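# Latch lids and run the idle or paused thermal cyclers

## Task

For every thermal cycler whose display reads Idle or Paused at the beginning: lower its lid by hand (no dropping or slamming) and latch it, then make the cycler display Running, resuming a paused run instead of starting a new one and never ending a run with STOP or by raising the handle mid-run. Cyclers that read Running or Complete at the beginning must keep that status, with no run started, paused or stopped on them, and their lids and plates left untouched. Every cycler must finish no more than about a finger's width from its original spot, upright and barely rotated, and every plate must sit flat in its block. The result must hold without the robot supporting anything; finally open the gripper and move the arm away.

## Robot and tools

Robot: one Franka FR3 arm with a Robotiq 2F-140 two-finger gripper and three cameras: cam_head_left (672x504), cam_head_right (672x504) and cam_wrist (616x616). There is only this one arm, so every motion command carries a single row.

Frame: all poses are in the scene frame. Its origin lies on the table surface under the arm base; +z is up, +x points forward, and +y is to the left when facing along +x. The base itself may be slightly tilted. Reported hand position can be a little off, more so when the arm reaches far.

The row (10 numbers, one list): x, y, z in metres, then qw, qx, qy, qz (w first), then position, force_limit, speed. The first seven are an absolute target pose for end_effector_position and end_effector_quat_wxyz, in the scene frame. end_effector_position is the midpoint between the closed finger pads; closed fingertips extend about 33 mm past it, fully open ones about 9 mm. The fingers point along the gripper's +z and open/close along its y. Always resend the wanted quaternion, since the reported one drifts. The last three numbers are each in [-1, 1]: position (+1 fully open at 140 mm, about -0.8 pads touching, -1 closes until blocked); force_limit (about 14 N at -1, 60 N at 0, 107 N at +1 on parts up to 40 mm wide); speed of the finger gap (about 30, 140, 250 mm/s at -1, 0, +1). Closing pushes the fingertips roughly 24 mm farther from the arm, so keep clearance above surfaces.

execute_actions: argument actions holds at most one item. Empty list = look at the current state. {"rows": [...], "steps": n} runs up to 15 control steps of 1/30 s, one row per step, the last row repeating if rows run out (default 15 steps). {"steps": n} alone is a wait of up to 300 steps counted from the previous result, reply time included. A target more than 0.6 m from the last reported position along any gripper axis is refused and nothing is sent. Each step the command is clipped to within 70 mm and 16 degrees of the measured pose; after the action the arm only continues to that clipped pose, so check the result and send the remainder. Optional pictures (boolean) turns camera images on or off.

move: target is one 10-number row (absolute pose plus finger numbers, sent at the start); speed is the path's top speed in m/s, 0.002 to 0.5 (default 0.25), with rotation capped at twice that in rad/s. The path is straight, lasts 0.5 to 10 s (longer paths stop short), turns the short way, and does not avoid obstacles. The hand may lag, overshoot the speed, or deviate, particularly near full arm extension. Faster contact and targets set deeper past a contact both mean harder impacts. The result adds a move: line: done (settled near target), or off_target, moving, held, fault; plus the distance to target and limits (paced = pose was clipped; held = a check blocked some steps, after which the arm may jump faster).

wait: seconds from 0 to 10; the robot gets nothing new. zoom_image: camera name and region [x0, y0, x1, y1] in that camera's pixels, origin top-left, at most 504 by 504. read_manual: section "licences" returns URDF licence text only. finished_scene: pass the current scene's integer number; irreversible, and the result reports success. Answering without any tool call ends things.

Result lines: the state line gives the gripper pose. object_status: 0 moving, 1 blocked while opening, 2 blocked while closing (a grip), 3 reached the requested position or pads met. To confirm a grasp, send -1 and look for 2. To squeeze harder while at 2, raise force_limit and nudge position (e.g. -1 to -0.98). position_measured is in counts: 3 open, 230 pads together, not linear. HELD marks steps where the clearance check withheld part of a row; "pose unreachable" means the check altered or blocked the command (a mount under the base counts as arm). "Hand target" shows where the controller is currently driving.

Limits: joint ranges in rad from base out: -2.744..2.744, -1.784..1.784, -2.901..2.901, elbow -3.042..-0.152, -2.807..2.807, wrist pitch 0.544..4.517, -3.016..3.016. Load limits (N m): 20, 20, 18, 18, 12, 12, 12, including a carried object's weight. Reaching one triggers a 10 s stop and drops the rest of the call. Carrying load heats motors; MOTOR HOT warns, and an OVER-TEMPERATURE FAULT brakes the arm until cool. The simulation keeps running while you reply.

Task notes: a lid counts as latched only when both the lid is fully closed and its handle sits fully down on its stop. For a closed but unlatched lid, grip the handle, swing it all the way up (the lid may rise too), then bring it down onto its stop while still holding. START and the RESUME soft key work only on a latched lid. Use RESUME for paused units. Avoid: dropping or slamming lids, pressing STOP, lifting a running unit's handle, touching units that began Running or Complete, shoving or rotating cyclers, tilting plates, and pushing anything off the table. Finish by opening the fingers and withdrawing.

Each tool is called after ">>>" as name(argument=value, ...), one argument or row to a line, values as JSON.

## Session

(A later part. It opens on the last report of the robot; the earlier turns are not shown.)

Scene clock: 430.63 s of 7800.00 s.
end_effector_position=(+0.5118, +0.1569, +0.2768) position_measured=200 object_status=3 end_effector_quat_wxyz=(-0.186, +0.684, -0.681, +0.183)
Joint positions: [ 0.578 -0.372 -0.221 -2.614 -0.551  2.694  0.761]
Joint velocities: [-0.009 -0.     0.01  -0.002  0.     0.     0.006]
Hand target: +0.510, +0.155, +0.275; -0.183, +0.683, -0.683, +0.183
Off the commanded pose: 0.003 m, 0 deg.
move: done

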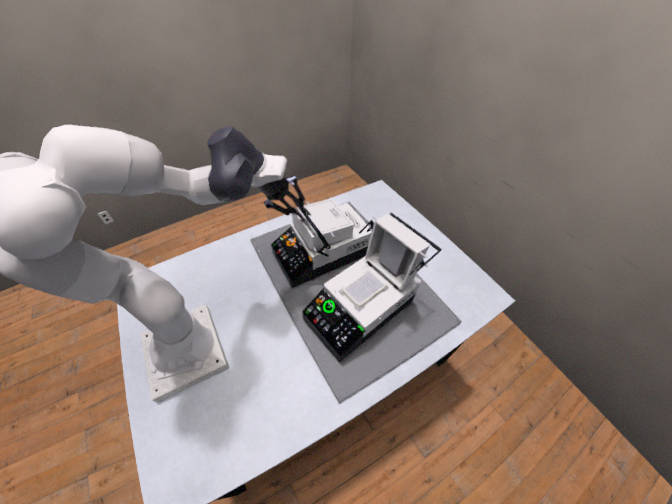

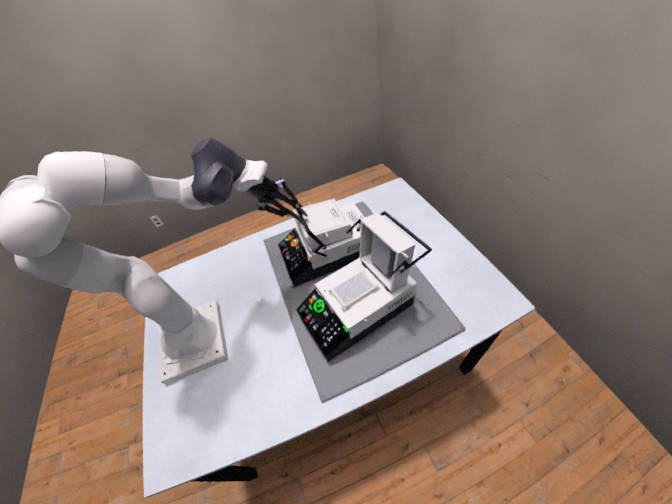

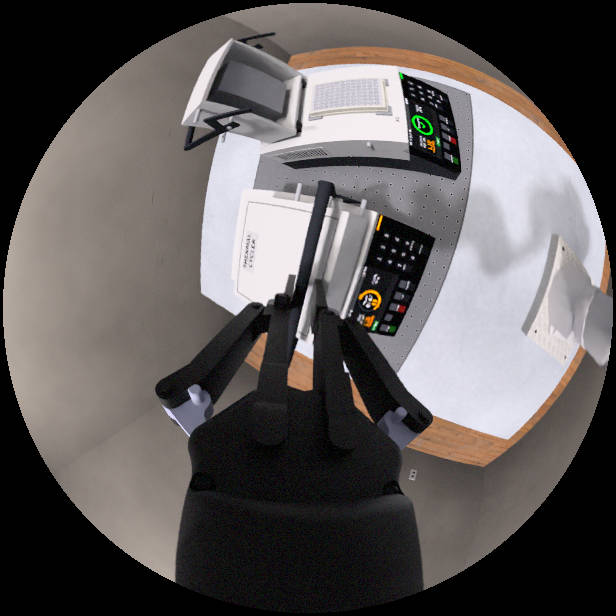

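>>> move(
  target=[0.484, 0.155, 0.258, 0.183, -0.683, 0.683, -0.183, -0.56, -0.5, 0],
  speed=0.015,
)

>>> move(
  target=[0.466, 0.155, 0.239, 0.183, -0.683, 0.683, -0.183, -0.56, -0.5, 0],
  speed=0.012,
)

>>> zoom_image(
  camera="cam_head_left",
  region=[240, 150, 400, 270],
)

>>> zoom_image(
  camera="cam_wrist",
  region=[200, 150, 440, 390],
)

Scene clock: 443.20 s of 7800.00 s.
end_effector_position=(+0.4885, +0.1570, +0.2628) position_measured=200 object_status=3 end_effector_quat_wxyz=(-0.189, +0.683, -0.681, +0.184)
Joint positions: [ 0.527 -0.419 -0.164 -2.698 -0.576  2.732  0.805]
Joint velocities: [-0.009 -0.002  0.009 -0.003  0.001  0.004  0.007]
Hand target: +0.484, +0.155, +0.258; -0.183, +0.683, -0.683, +0.183
Off the commanded pose: 0.007 m, 1 deg.
After step 90, 7.13 s passed at rest.
move: off_target

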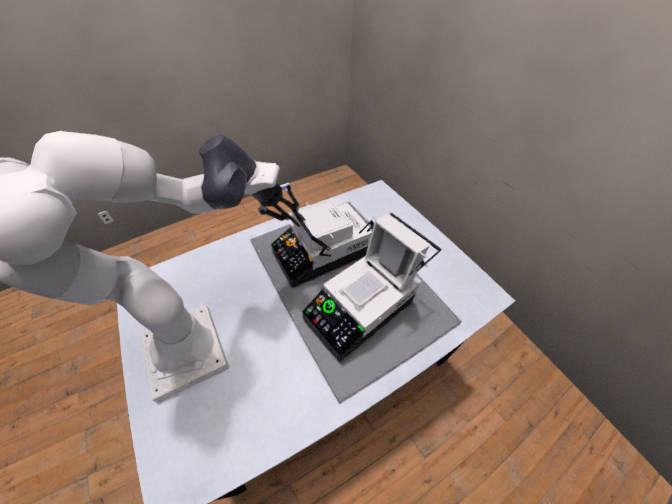

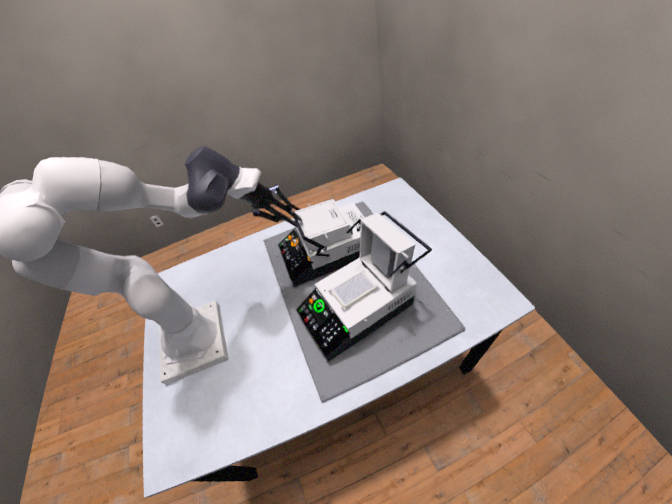

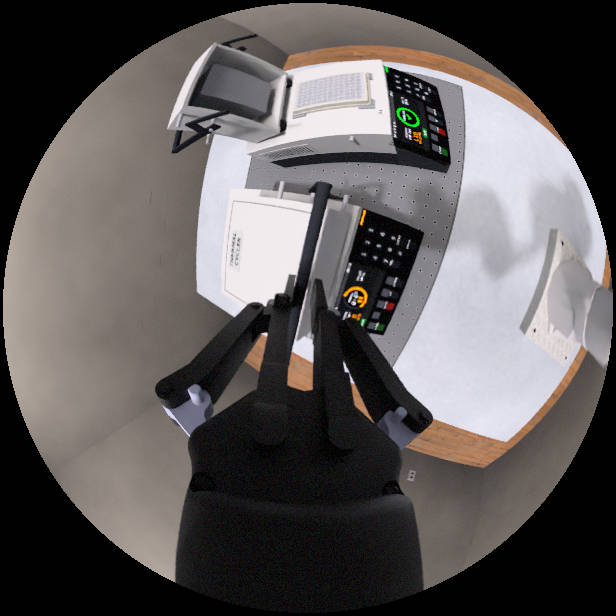

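Scene clock: 446.17 s of 7800.00 s.
end_effector_position=(+0.4714, +0.1578, +0.2467) position_measured=200 object_status=3 end_effector_quat_wxyz=(-0.192, +0.682, -0.681, +0.185)
Joint positions: [ 0.471 -0.439 -0.103 -2.765 -0.593  2.782  0.843]
Joint velocities: [-0.007 -0.002  0.009 -0.005 -0.001  0.005  0.005]
Hand target: +0.466, +0.155, +0.239; -0.183, +0.683, -0.683, +0.183
Off the commanded pose: 0.010 m, 1 deg.
move: off_target

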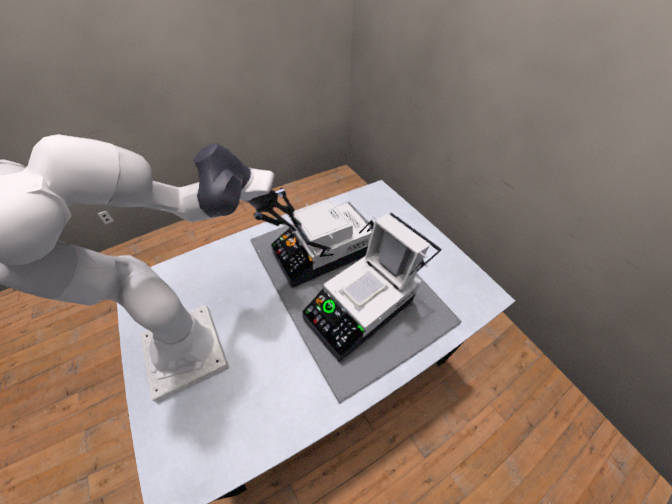

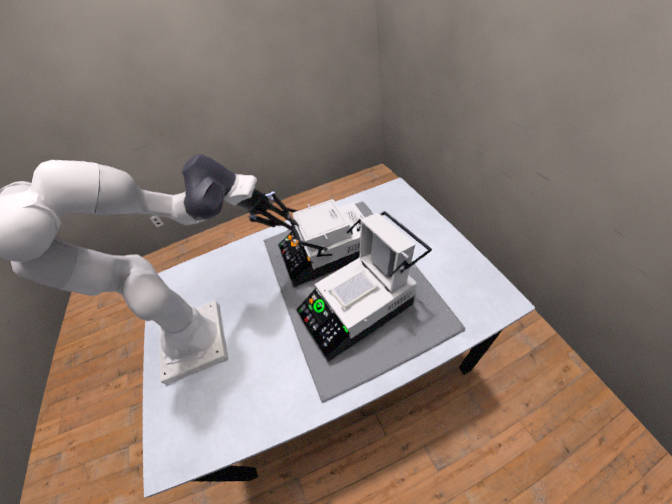

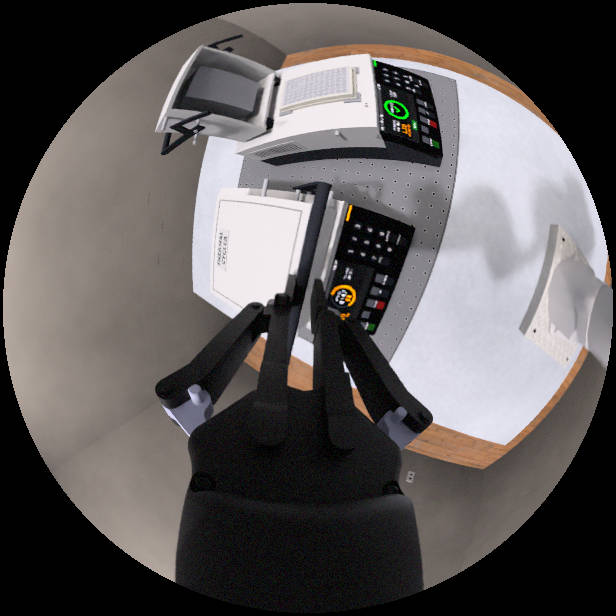

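Region (240, 150, 400, 270) of cam_head_left's 672x504 image, scaled by 3.150, with more detail than that image has; it fills the top 378 rows of this view, and the rest is white.

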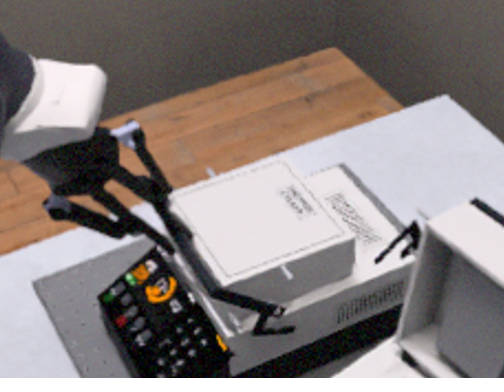

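Region (200, 150, 440, 390) of cam_wrist's 616x616 image, scaled by 2.100, with more detail than that image has.

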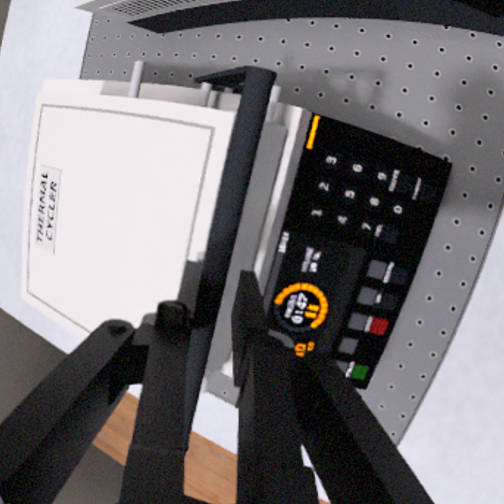

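>>> move(
  target=[0.466, 0.156, 0.239, 0.183, -0.683, 0.683, -0.183, -1, -0.3, -0.3],
  speed=0.005,
)

>>> move(
  target=[0.457, 0.156, 0.22, 0.183, -0.683, 0.683, -0.183, -1, -0.3, -0.3],
  speed=0.01,
)

>>> zoom_image(
  camera="cam_head_left",
  region=[240, 150, 400, 270],
)

Scene clock: 465.90 s of 7800.00 s.
end_effector_position=(+0.4724, +0.1579, +0.2479) position_measured=216 object_status=2 end_effector_quat_wxyz=(-0.194, +0.677, -0.685, +0.184)
Joint positions: [ 0.469 -0.439 -0.102 -2.764 -0.593  2.784  0.854]
Joint velocities: [-0.001  0.001  0.001 -0.001  0.    -0.     0.   ]
Hand target: +0.466, +0.156, +0.239; -0.183, +0.683, -0.683, +0.183
Off the commanded pose: 0.011 m, 1 deg.
After step 90, 14.60 s passed at rest.
move: off_target

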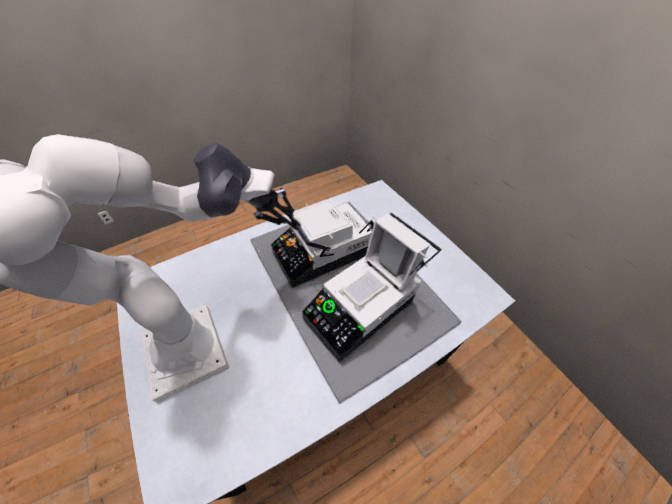

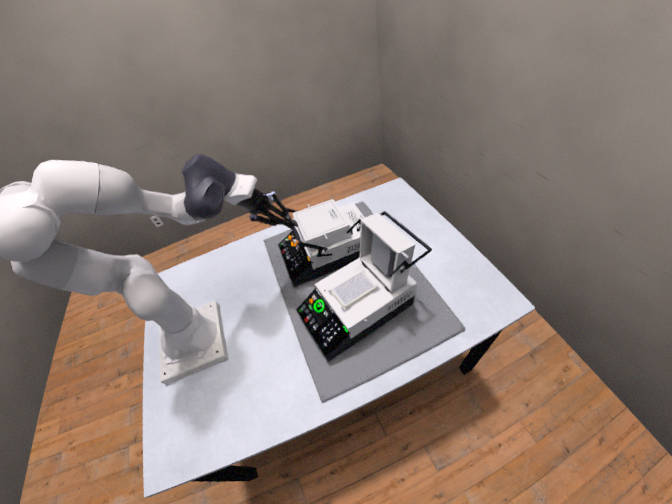

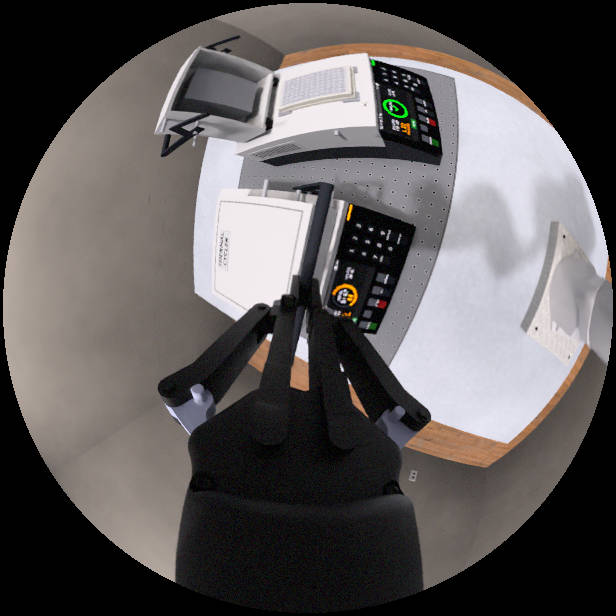

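Scene clock: 469.33 s of 7800.00 s.
end_effector_position=(+0.4630, +0.1585, +0.2329) position_measured=216 object_status=2 end_effector_quat_wxyz=(-0.196, +0.678, -0.684, +0.186)
Joint positions: [ 0.426 -0.435 -0.061 -2.805 -0.631  2.833  0.9  ]
Joint velocities: [-0.001  0.001  0.001 -0.002 -0.006  0.002  0.007]
Hand target: +0.457, +0.156, +0.220; -0.183, +0.683, -0.683, +0.183
Off the commanded pose: 0.014 m, 2 deg.
move: off_target

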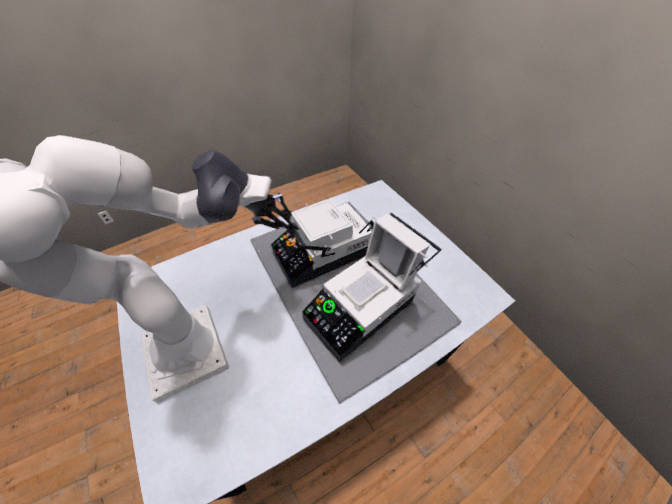

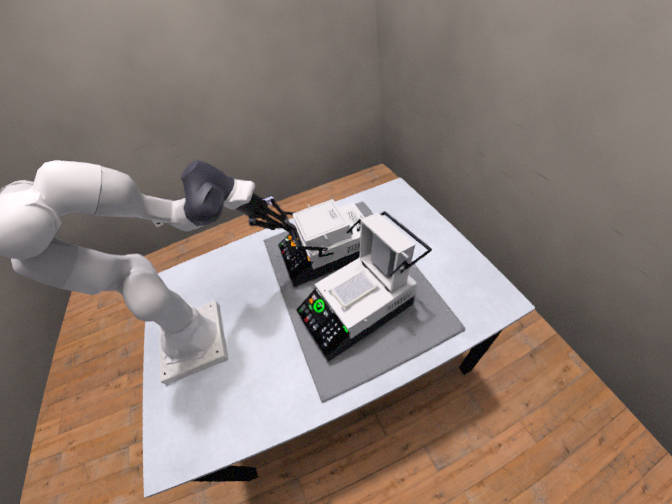

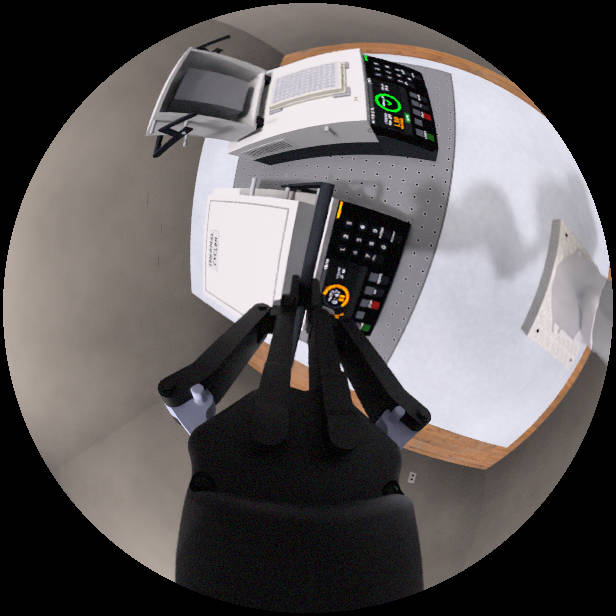

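Region (240, 150, 400, 270) of cam_head_left's 672x504 image, scaled by 3.150, with more detail than that image has; it fills the top 378 rows of this view, and the rest is white.

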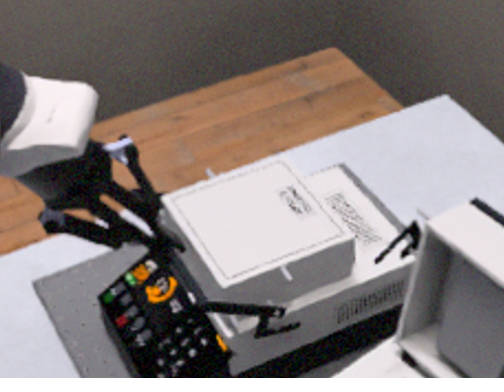

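>>> move(
  target=[0.452, 0.156, 0.2, 0.183, -0.683, 0.683, -0.183, -1, -0.3, -0.3],
  speed=0.01,
)

>>> zoom_image(
  camera="cam_head_left",
  region=[240, 150, 400, 270],
)

>>> zoom_image(
  camera="cam_wrist",
  region=[200, 150, 440, 390],
)

Scene clock: 482.37 s of 7800.00 s.
end_effector_position=(+0.4516, +0.1588, +0.2025) position_measured=216 object_status=2 end_effector_quat_wxyz=(-0.187, +0.681, -0.685, +0.182)
Joint positions: [ 0.376 -0.384 -0.019 -2.837 -0.702  2.894  0.975]
Joint velocities: [-0.001  0.003  0.     0.    -0.009  0.002  0.016]
Hand target: +0.452, +0.156, +0.200; -0.183, +0.683, -0.683, +0.183
Off the commanded pose: 0.004 m, 1 deg.
After step 90, 6.33 s passed at rest.
move: off_target

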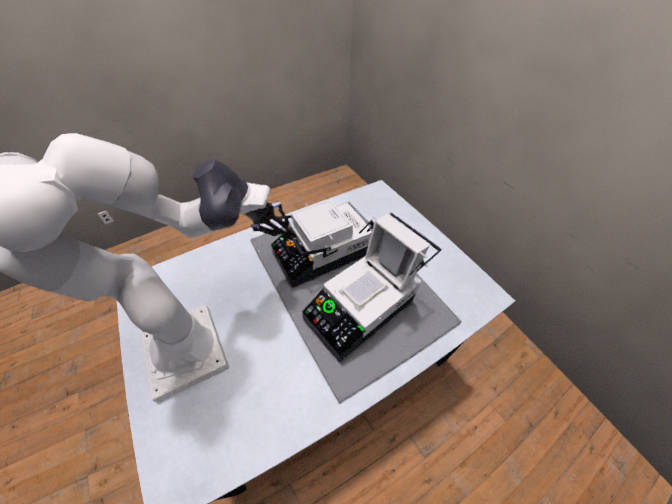

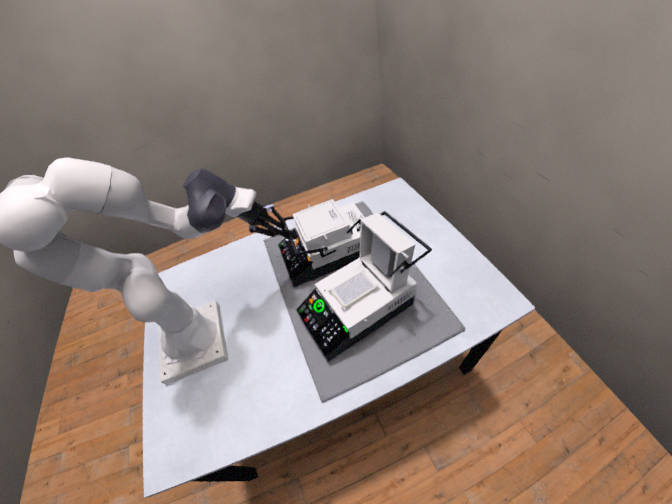

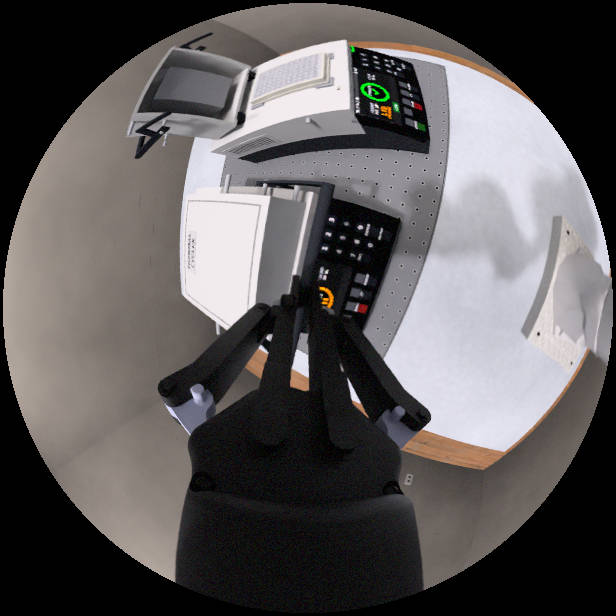

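Region (240, 150, 400, 270) of cam_head_left's 672x504 image, scaled by 3.150, with more detail than that image has; it fills the top 378 rows of this view, and the rest is white.

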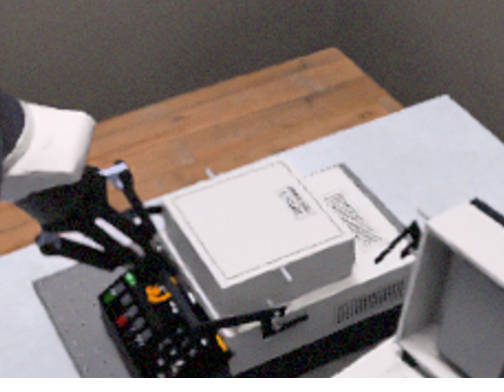

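Region (200, 150, 440, 390) of cam_wrist's 616x616 image, scaled by 2.100, with more detail than that image has.

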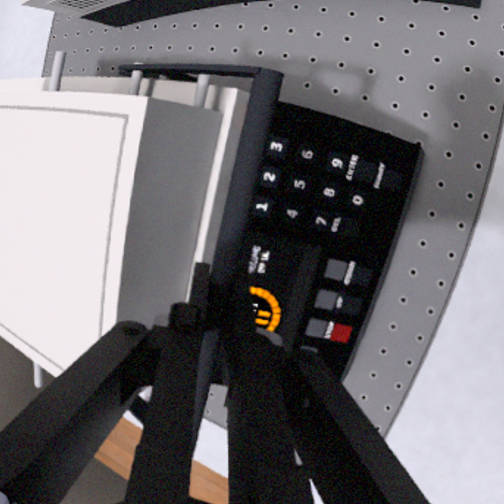

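>>> move(
  target=[0.451, 0.157, 0.192, 0.183, -0.683, 0.683, -0.183, -1, -0.3, -0.3],
  speed=0.005,
)

>>> zoom_image(
  camera="cam_wrist",
  region=[200, 150, 440, 390],
)

Scene clock: 492.73 s of 7800.00 s.
end_effector_position=(+0.4514, +0.1591, +0.2001) position_measured=216 object_status=2 end_effector_quat_wxyz=(-0.190, +0.679, -0.684, +0.186)
Joint positions: [ 0.361 -0.379 -0.008 -2.841 -0.746  2.909  1.017]
Joint velocities: [-0.    -0.001  0.     0.001 -0.01  -0.001  0.013]
Hand target: +0.451, +0.157, +0.192; -0.183, +0.683, -0.683, +0.183
Off the commanded pose: 0.008 m, 1 deg.
After step 90, 5.03 s passed at rest.
move: off_target

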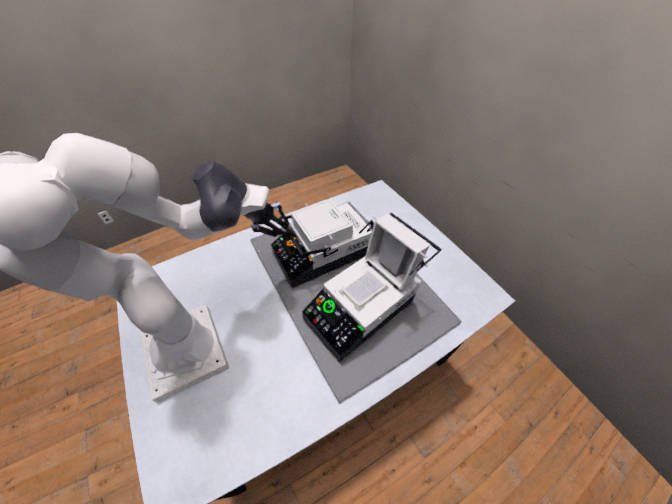

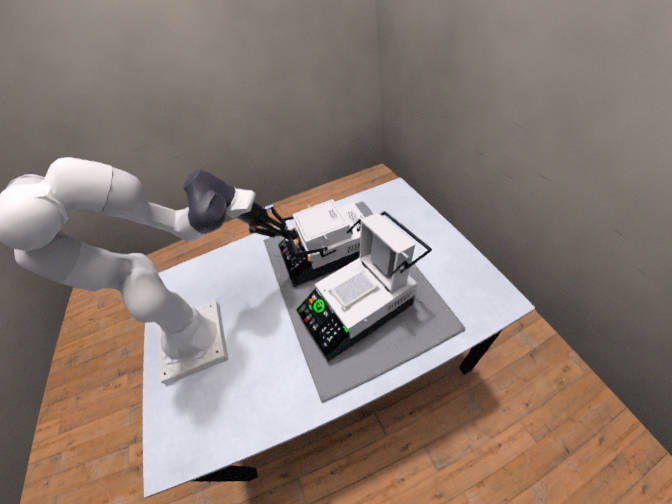

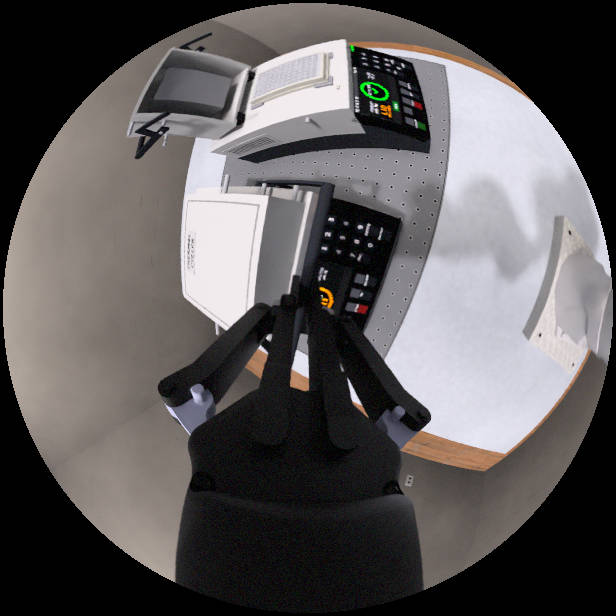

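Region (200, 150, 440, 390) of cam_wrist's 616x616 image, scaled by 2.100, with more detail than that image has.

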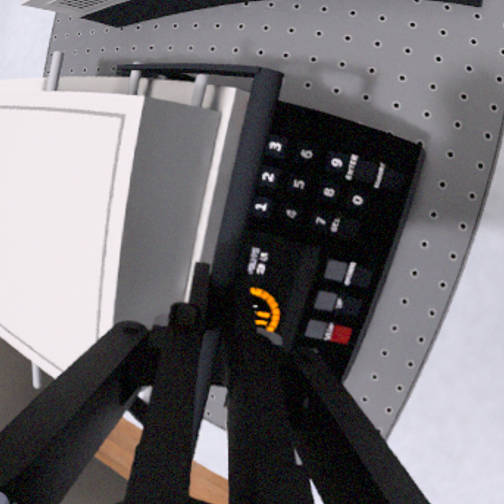

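>>> move(
  target=[0.4514, 0.158, 0.201, 0.183, -0.683, 0.683, -0.183, -0.3, -0.3, -0.3],
  speed=0.005,
)

>>> move(
  target=[0.425, 0.158, 0.25, 0.183, -0.683, 0.683, -0.183, -0.3, -0.3, -0.3],
  speed=0.03,
)

>>> zoom_image(
  camera="cam_wrist",
  region=[250, 150, 490, 390],
)

>>> zoom_image(
  camera="cam_head_left",
  region=[240, 170, 400, 290],
)

Scene clock: 507.63 s of 7800.00 s.
end_effector_position=(+0.4514, +0.1584, +0.2014) position_measured=167 object_status=3 end_effector_quat_wxyz=(-0.185, +0.682, -0.684, +0.183)
Joint positions: [ 0.404 -0.381 -0.05  -2.832 -0.735  2.884  0.998]
Joint velocities: [ 0.008 -0.001 -0.009  0.001  0.002 -0.007 -0.007]
Hand target: +0.451, +0.158, +0.201; -0.183, +0.683, -0.683, +0.183
Off the commanded pose: 0.001 m, 0 deg.
After step 90, 9.97 s passed at rest.
move: done

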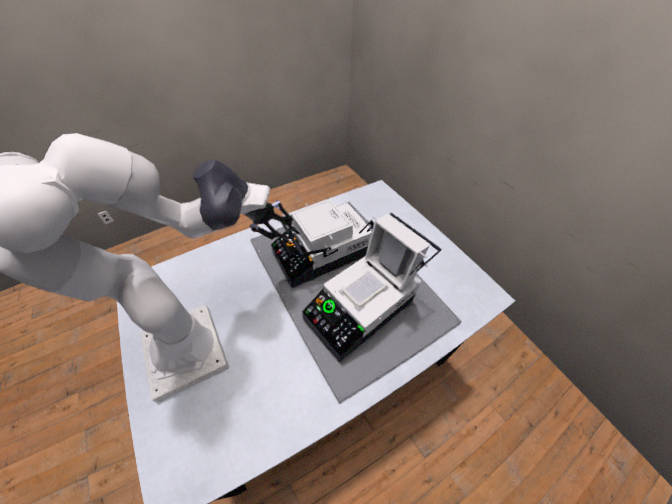

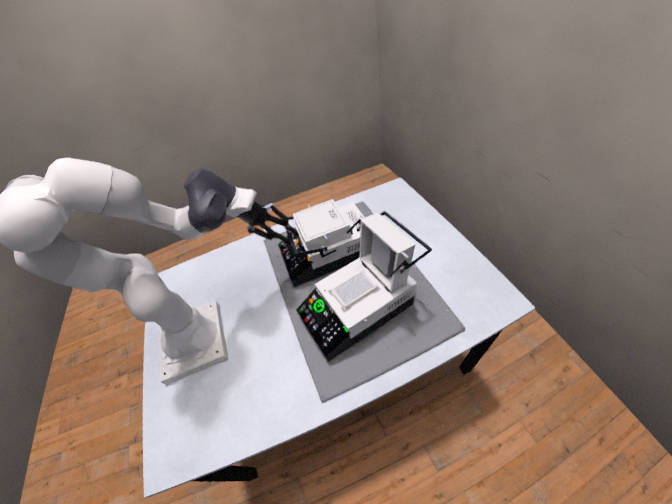

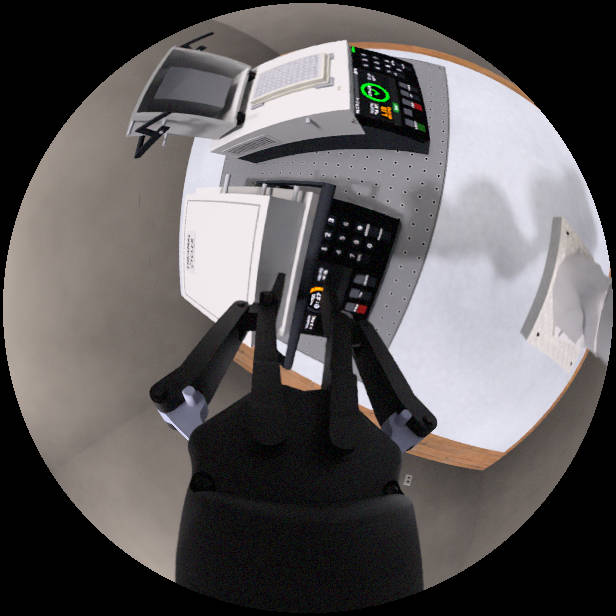

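Scene clock: 509.90 s of 7800.00 s.
end_effector_position=(+0.4256, +0.1585, +0.2510) position_measured=167 object_status=3 end_effector_quat_wxyz=(-0.185, +0.681, -0.685, +0.183)
Joint positions: [ 0.565 -0.601 -0.135 -2.856 -0.622  2.669  0.907]
Joint velocities: [ 0.006 -0.002 -0.008 -0.002  0.001 -0.015 -0.006]
Hand target: +0.425, +0.158, +0.251; -0.183, +0.682, -0.684, +0.183
Off the commanded pose: 0.001 m, 0 deg.
move: done

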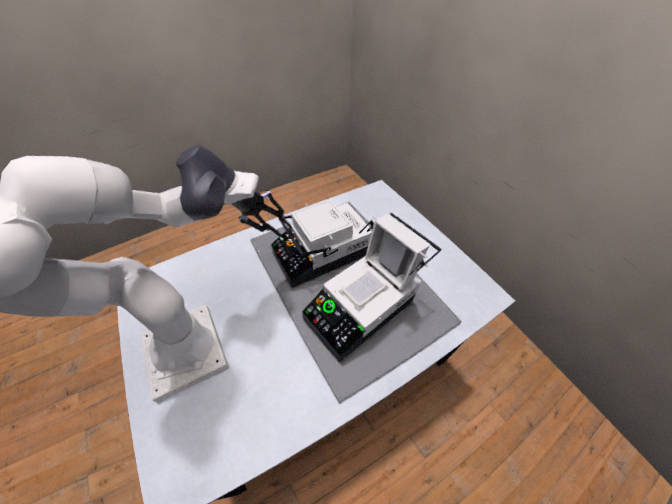

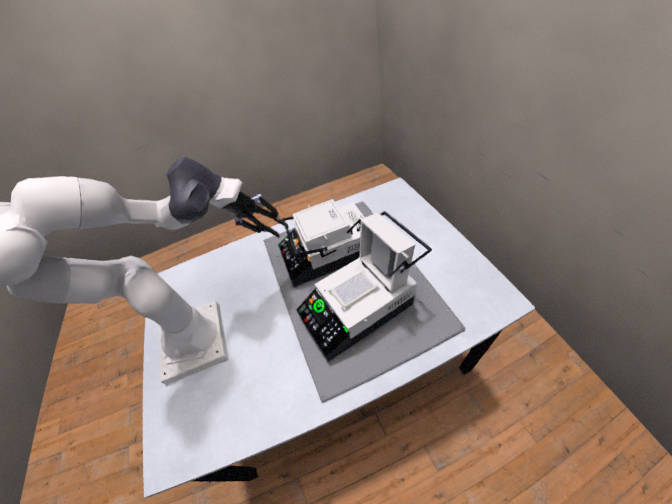

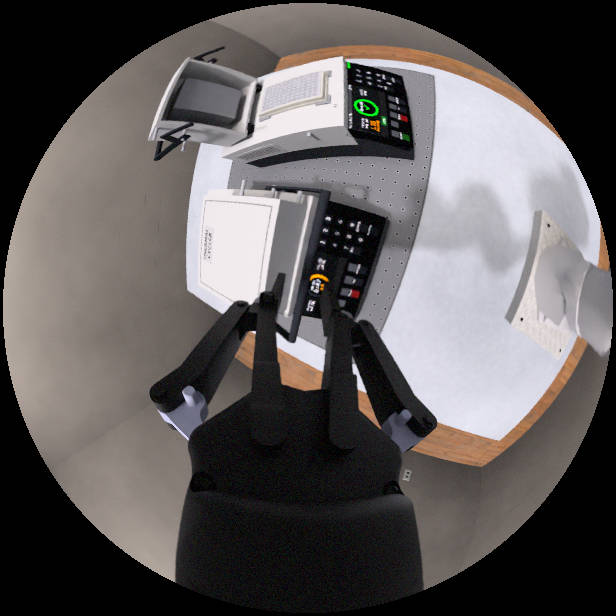

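Region (250, 150, 490, 390) of cam_wrist's 616x616 image, scaled by 2.100, with more detail than that image has.

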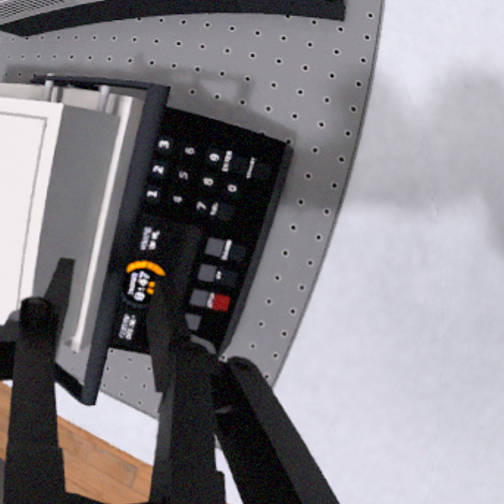

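Region (240, 170, 400, 290) of cam_head_left's 672x504 image, scaled by 3.150, with more detail than that image has; it fills the top 378 rows of this view, and the rest is white.

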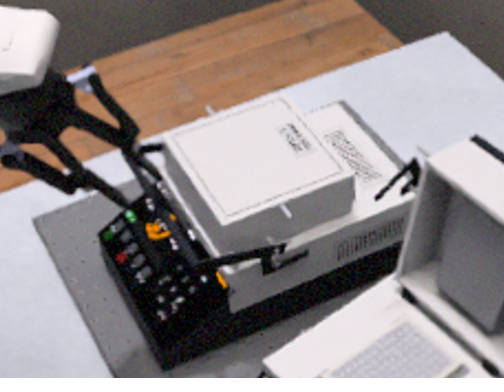

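>>> move(
  target=[0.41, 0.20, 0.29, 0, 0.9914, 0, 0.1305, -1, 0, 0],
  speed=0.1,
)

>>> move(
  target=[0.405, 0.24, 0.22, 0, 0.9914, 0, 0.1305, -1, 0, 0],
  speed=0.06,
)

>>> zoom_image(
  camera="cam_wrist",
  region=[200, 160, 440, 400],
)

Scene clock: 534.00 s of 7800.00 s.
end_effector_position=(+0.4117, +0.1981, +0.2892) position_measured=233 object_status=3 end_effector_quat_wxyz=(+0.003, +0.991, -0.010, +0.133)
Joint positions: [ 1.451 -0.699 -0.792 -2.507 -0.753  2.06  -0.5  ]
Joint velocities: [ 0.     0.    -0.     0.     0.001 -0.004 -0.03 ]
Hand target: +0.412, +0.197, +0.290; +0.004, +0.991, -0.004, +0.134
Off the commanded pose: 0.003 m, 1 deg.
After step 90, 12.60 s passed at rest.
move: done

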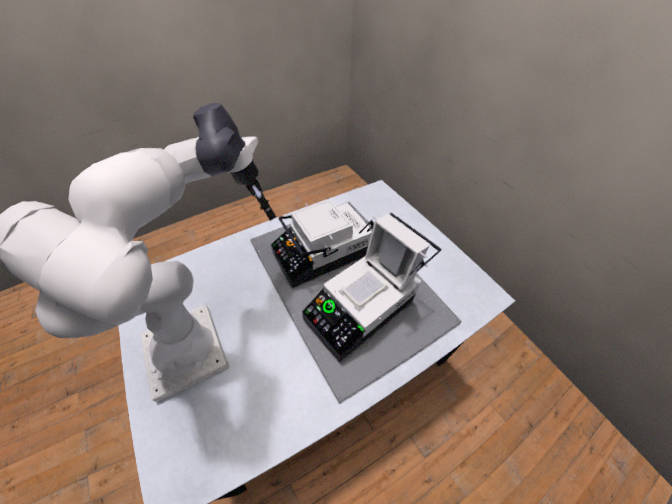

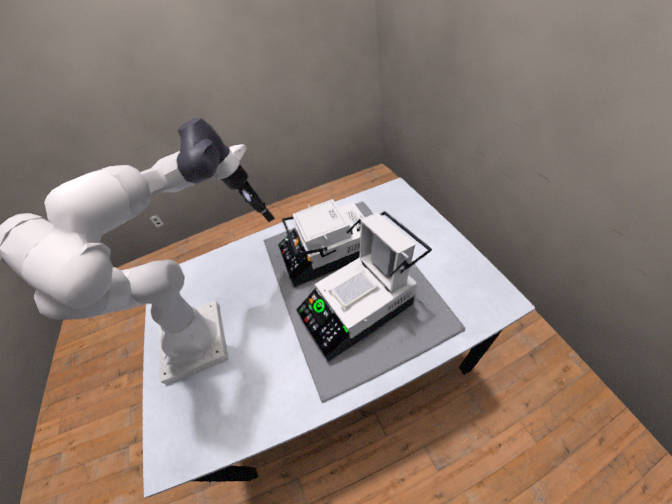

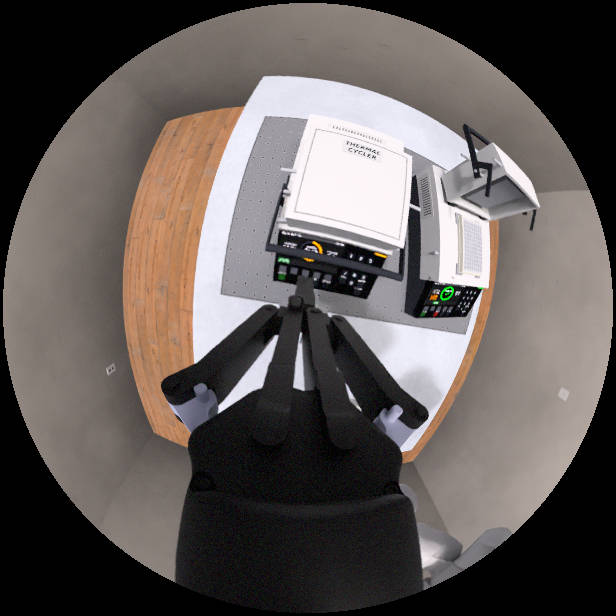

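Scene clock: 535.87 s of 7800.00 s.
end_effector_position=(+0.4055, +0.2401, +0.2208) position_measured=233 object_status=3 end_effector_quat_wxyz=(+0.001, +0.991, +0.004, +0.131)
Joint positions: [ 1.545 -0.52  -0.895 -2.564 -0.764  2.289 -0.436]
Joint velocities: [-0.     0.001  0.001  0.    -0.001  0.013  0.007]
Hand target: +0.406, +0.241, +0.220; +0.000, +0.991, +0.001, +0.132
Off the commanded pose: 0.001 m, 0 deg.
move: done

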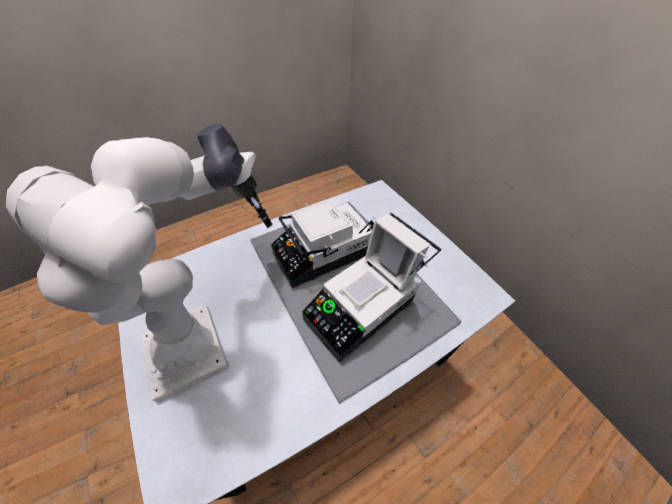

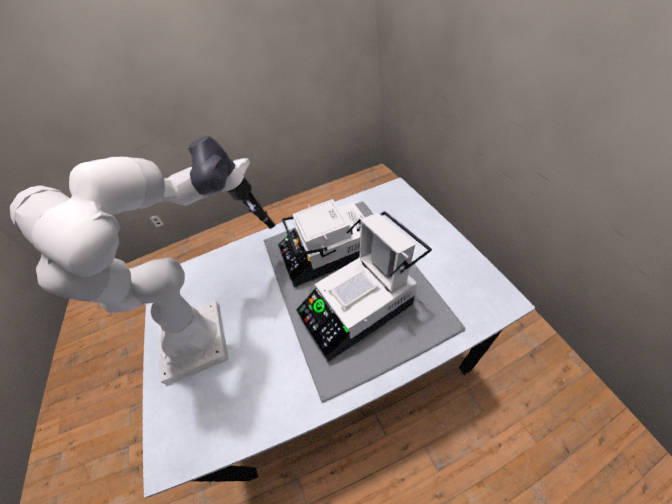

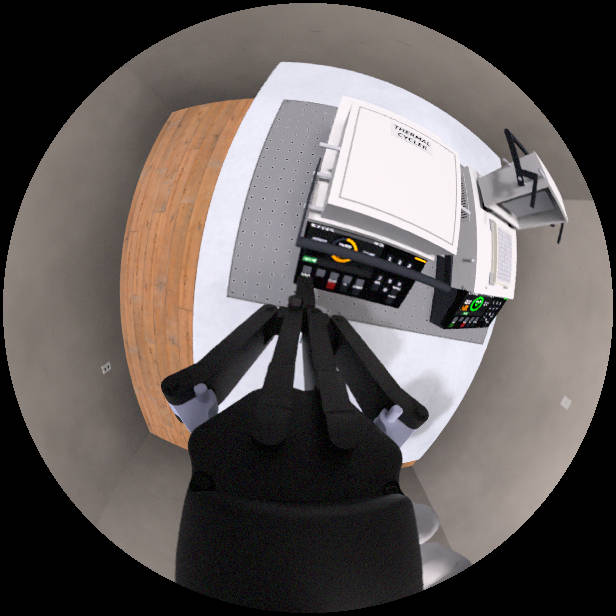

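Region (200, 160, 440, 400) of cam_wrist's 616x616 image, scaled by 2.100, with more detail than that image has.

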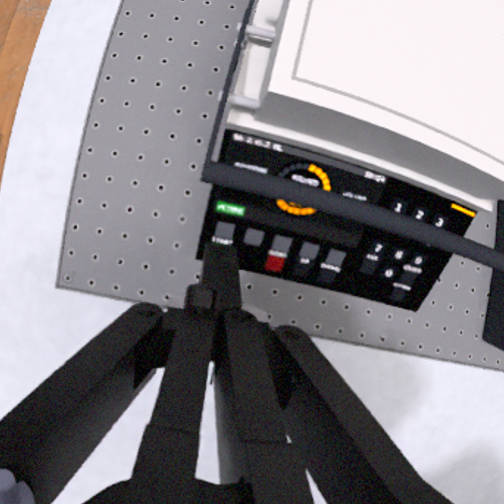

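>>> move(
  target=[0.408, 0.24, 0.14, 0, 0.9914, 0, 0.1305, -1, 0, 0],
  speed=0.03,
)

>>> zoom_image(
  camera="cam_wrist",
  region=[220, 180, 420, 380],
)

>>> zoom_image(
  camera="cam_head_left",
  region=[240, 190, 360, 280],
)

Scene clock: 580.77 s of 7800.00 s.
end_effector_position=(+0.4088, +0.2397, +0.1408) position_measured=233 object_status=3 end_effector_quat_wxyz=(+0.001, +0.991, +0.004, +0.132)
Joint positions: [ 1.629 -0.288 -1.069 -2.633 -0.773  2.587 -0.416]
Joint velocities: [ 0.002  0.001 -0.002  0.    -0.     0.014  0.001]
Hand target: +0.408, +0.240, +0.140; +0.000, +0.991, +0.002, +0.131
Off the commanded pose: 0.001 m, 1 deg.
After step 90, 38.80 s passed at rest.
move: done

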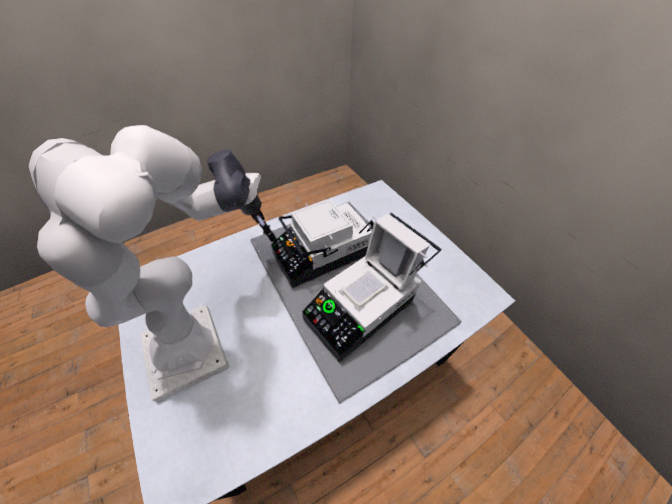

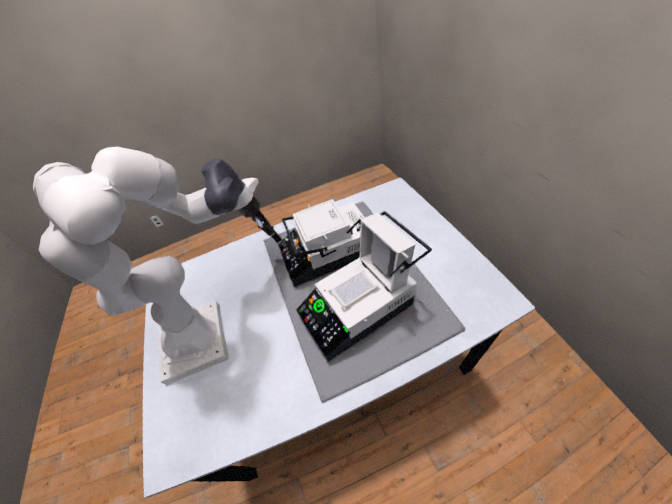

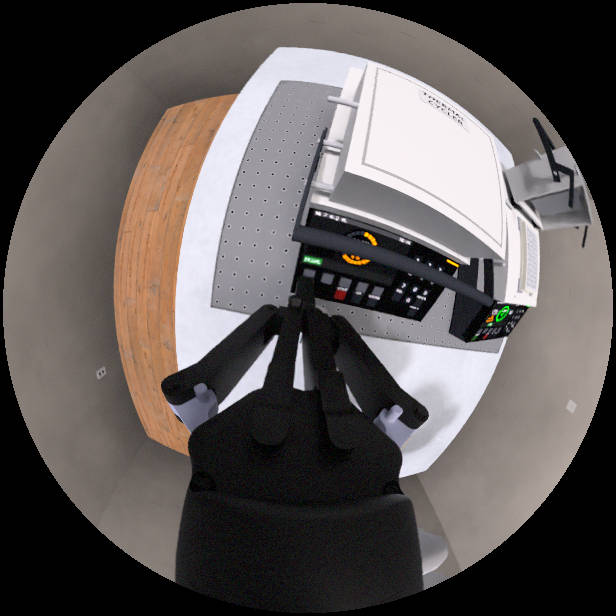

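Region (220, 180, 420, 380) of cam_wrist's 616x616 image, scaled by 2.520, with more detail than that image has.

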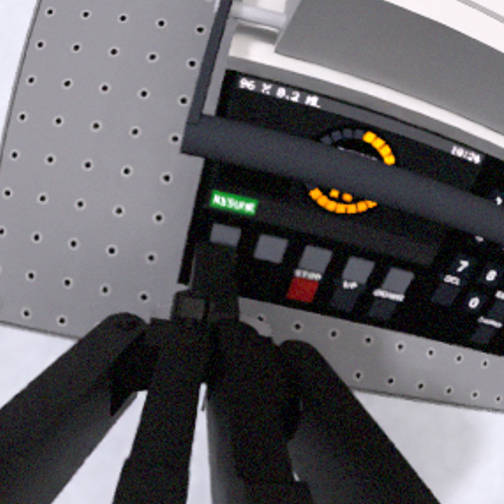

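Region (240, 190, 360, 280) of cam_head_left's 672x504 image, scaled by 4.200, with more detail than that image has; it fills the top 378 rows of this view, and the rest is white.

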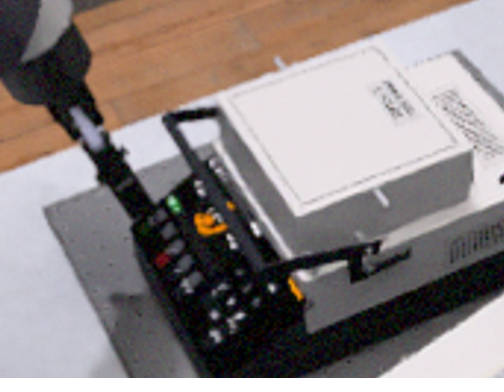

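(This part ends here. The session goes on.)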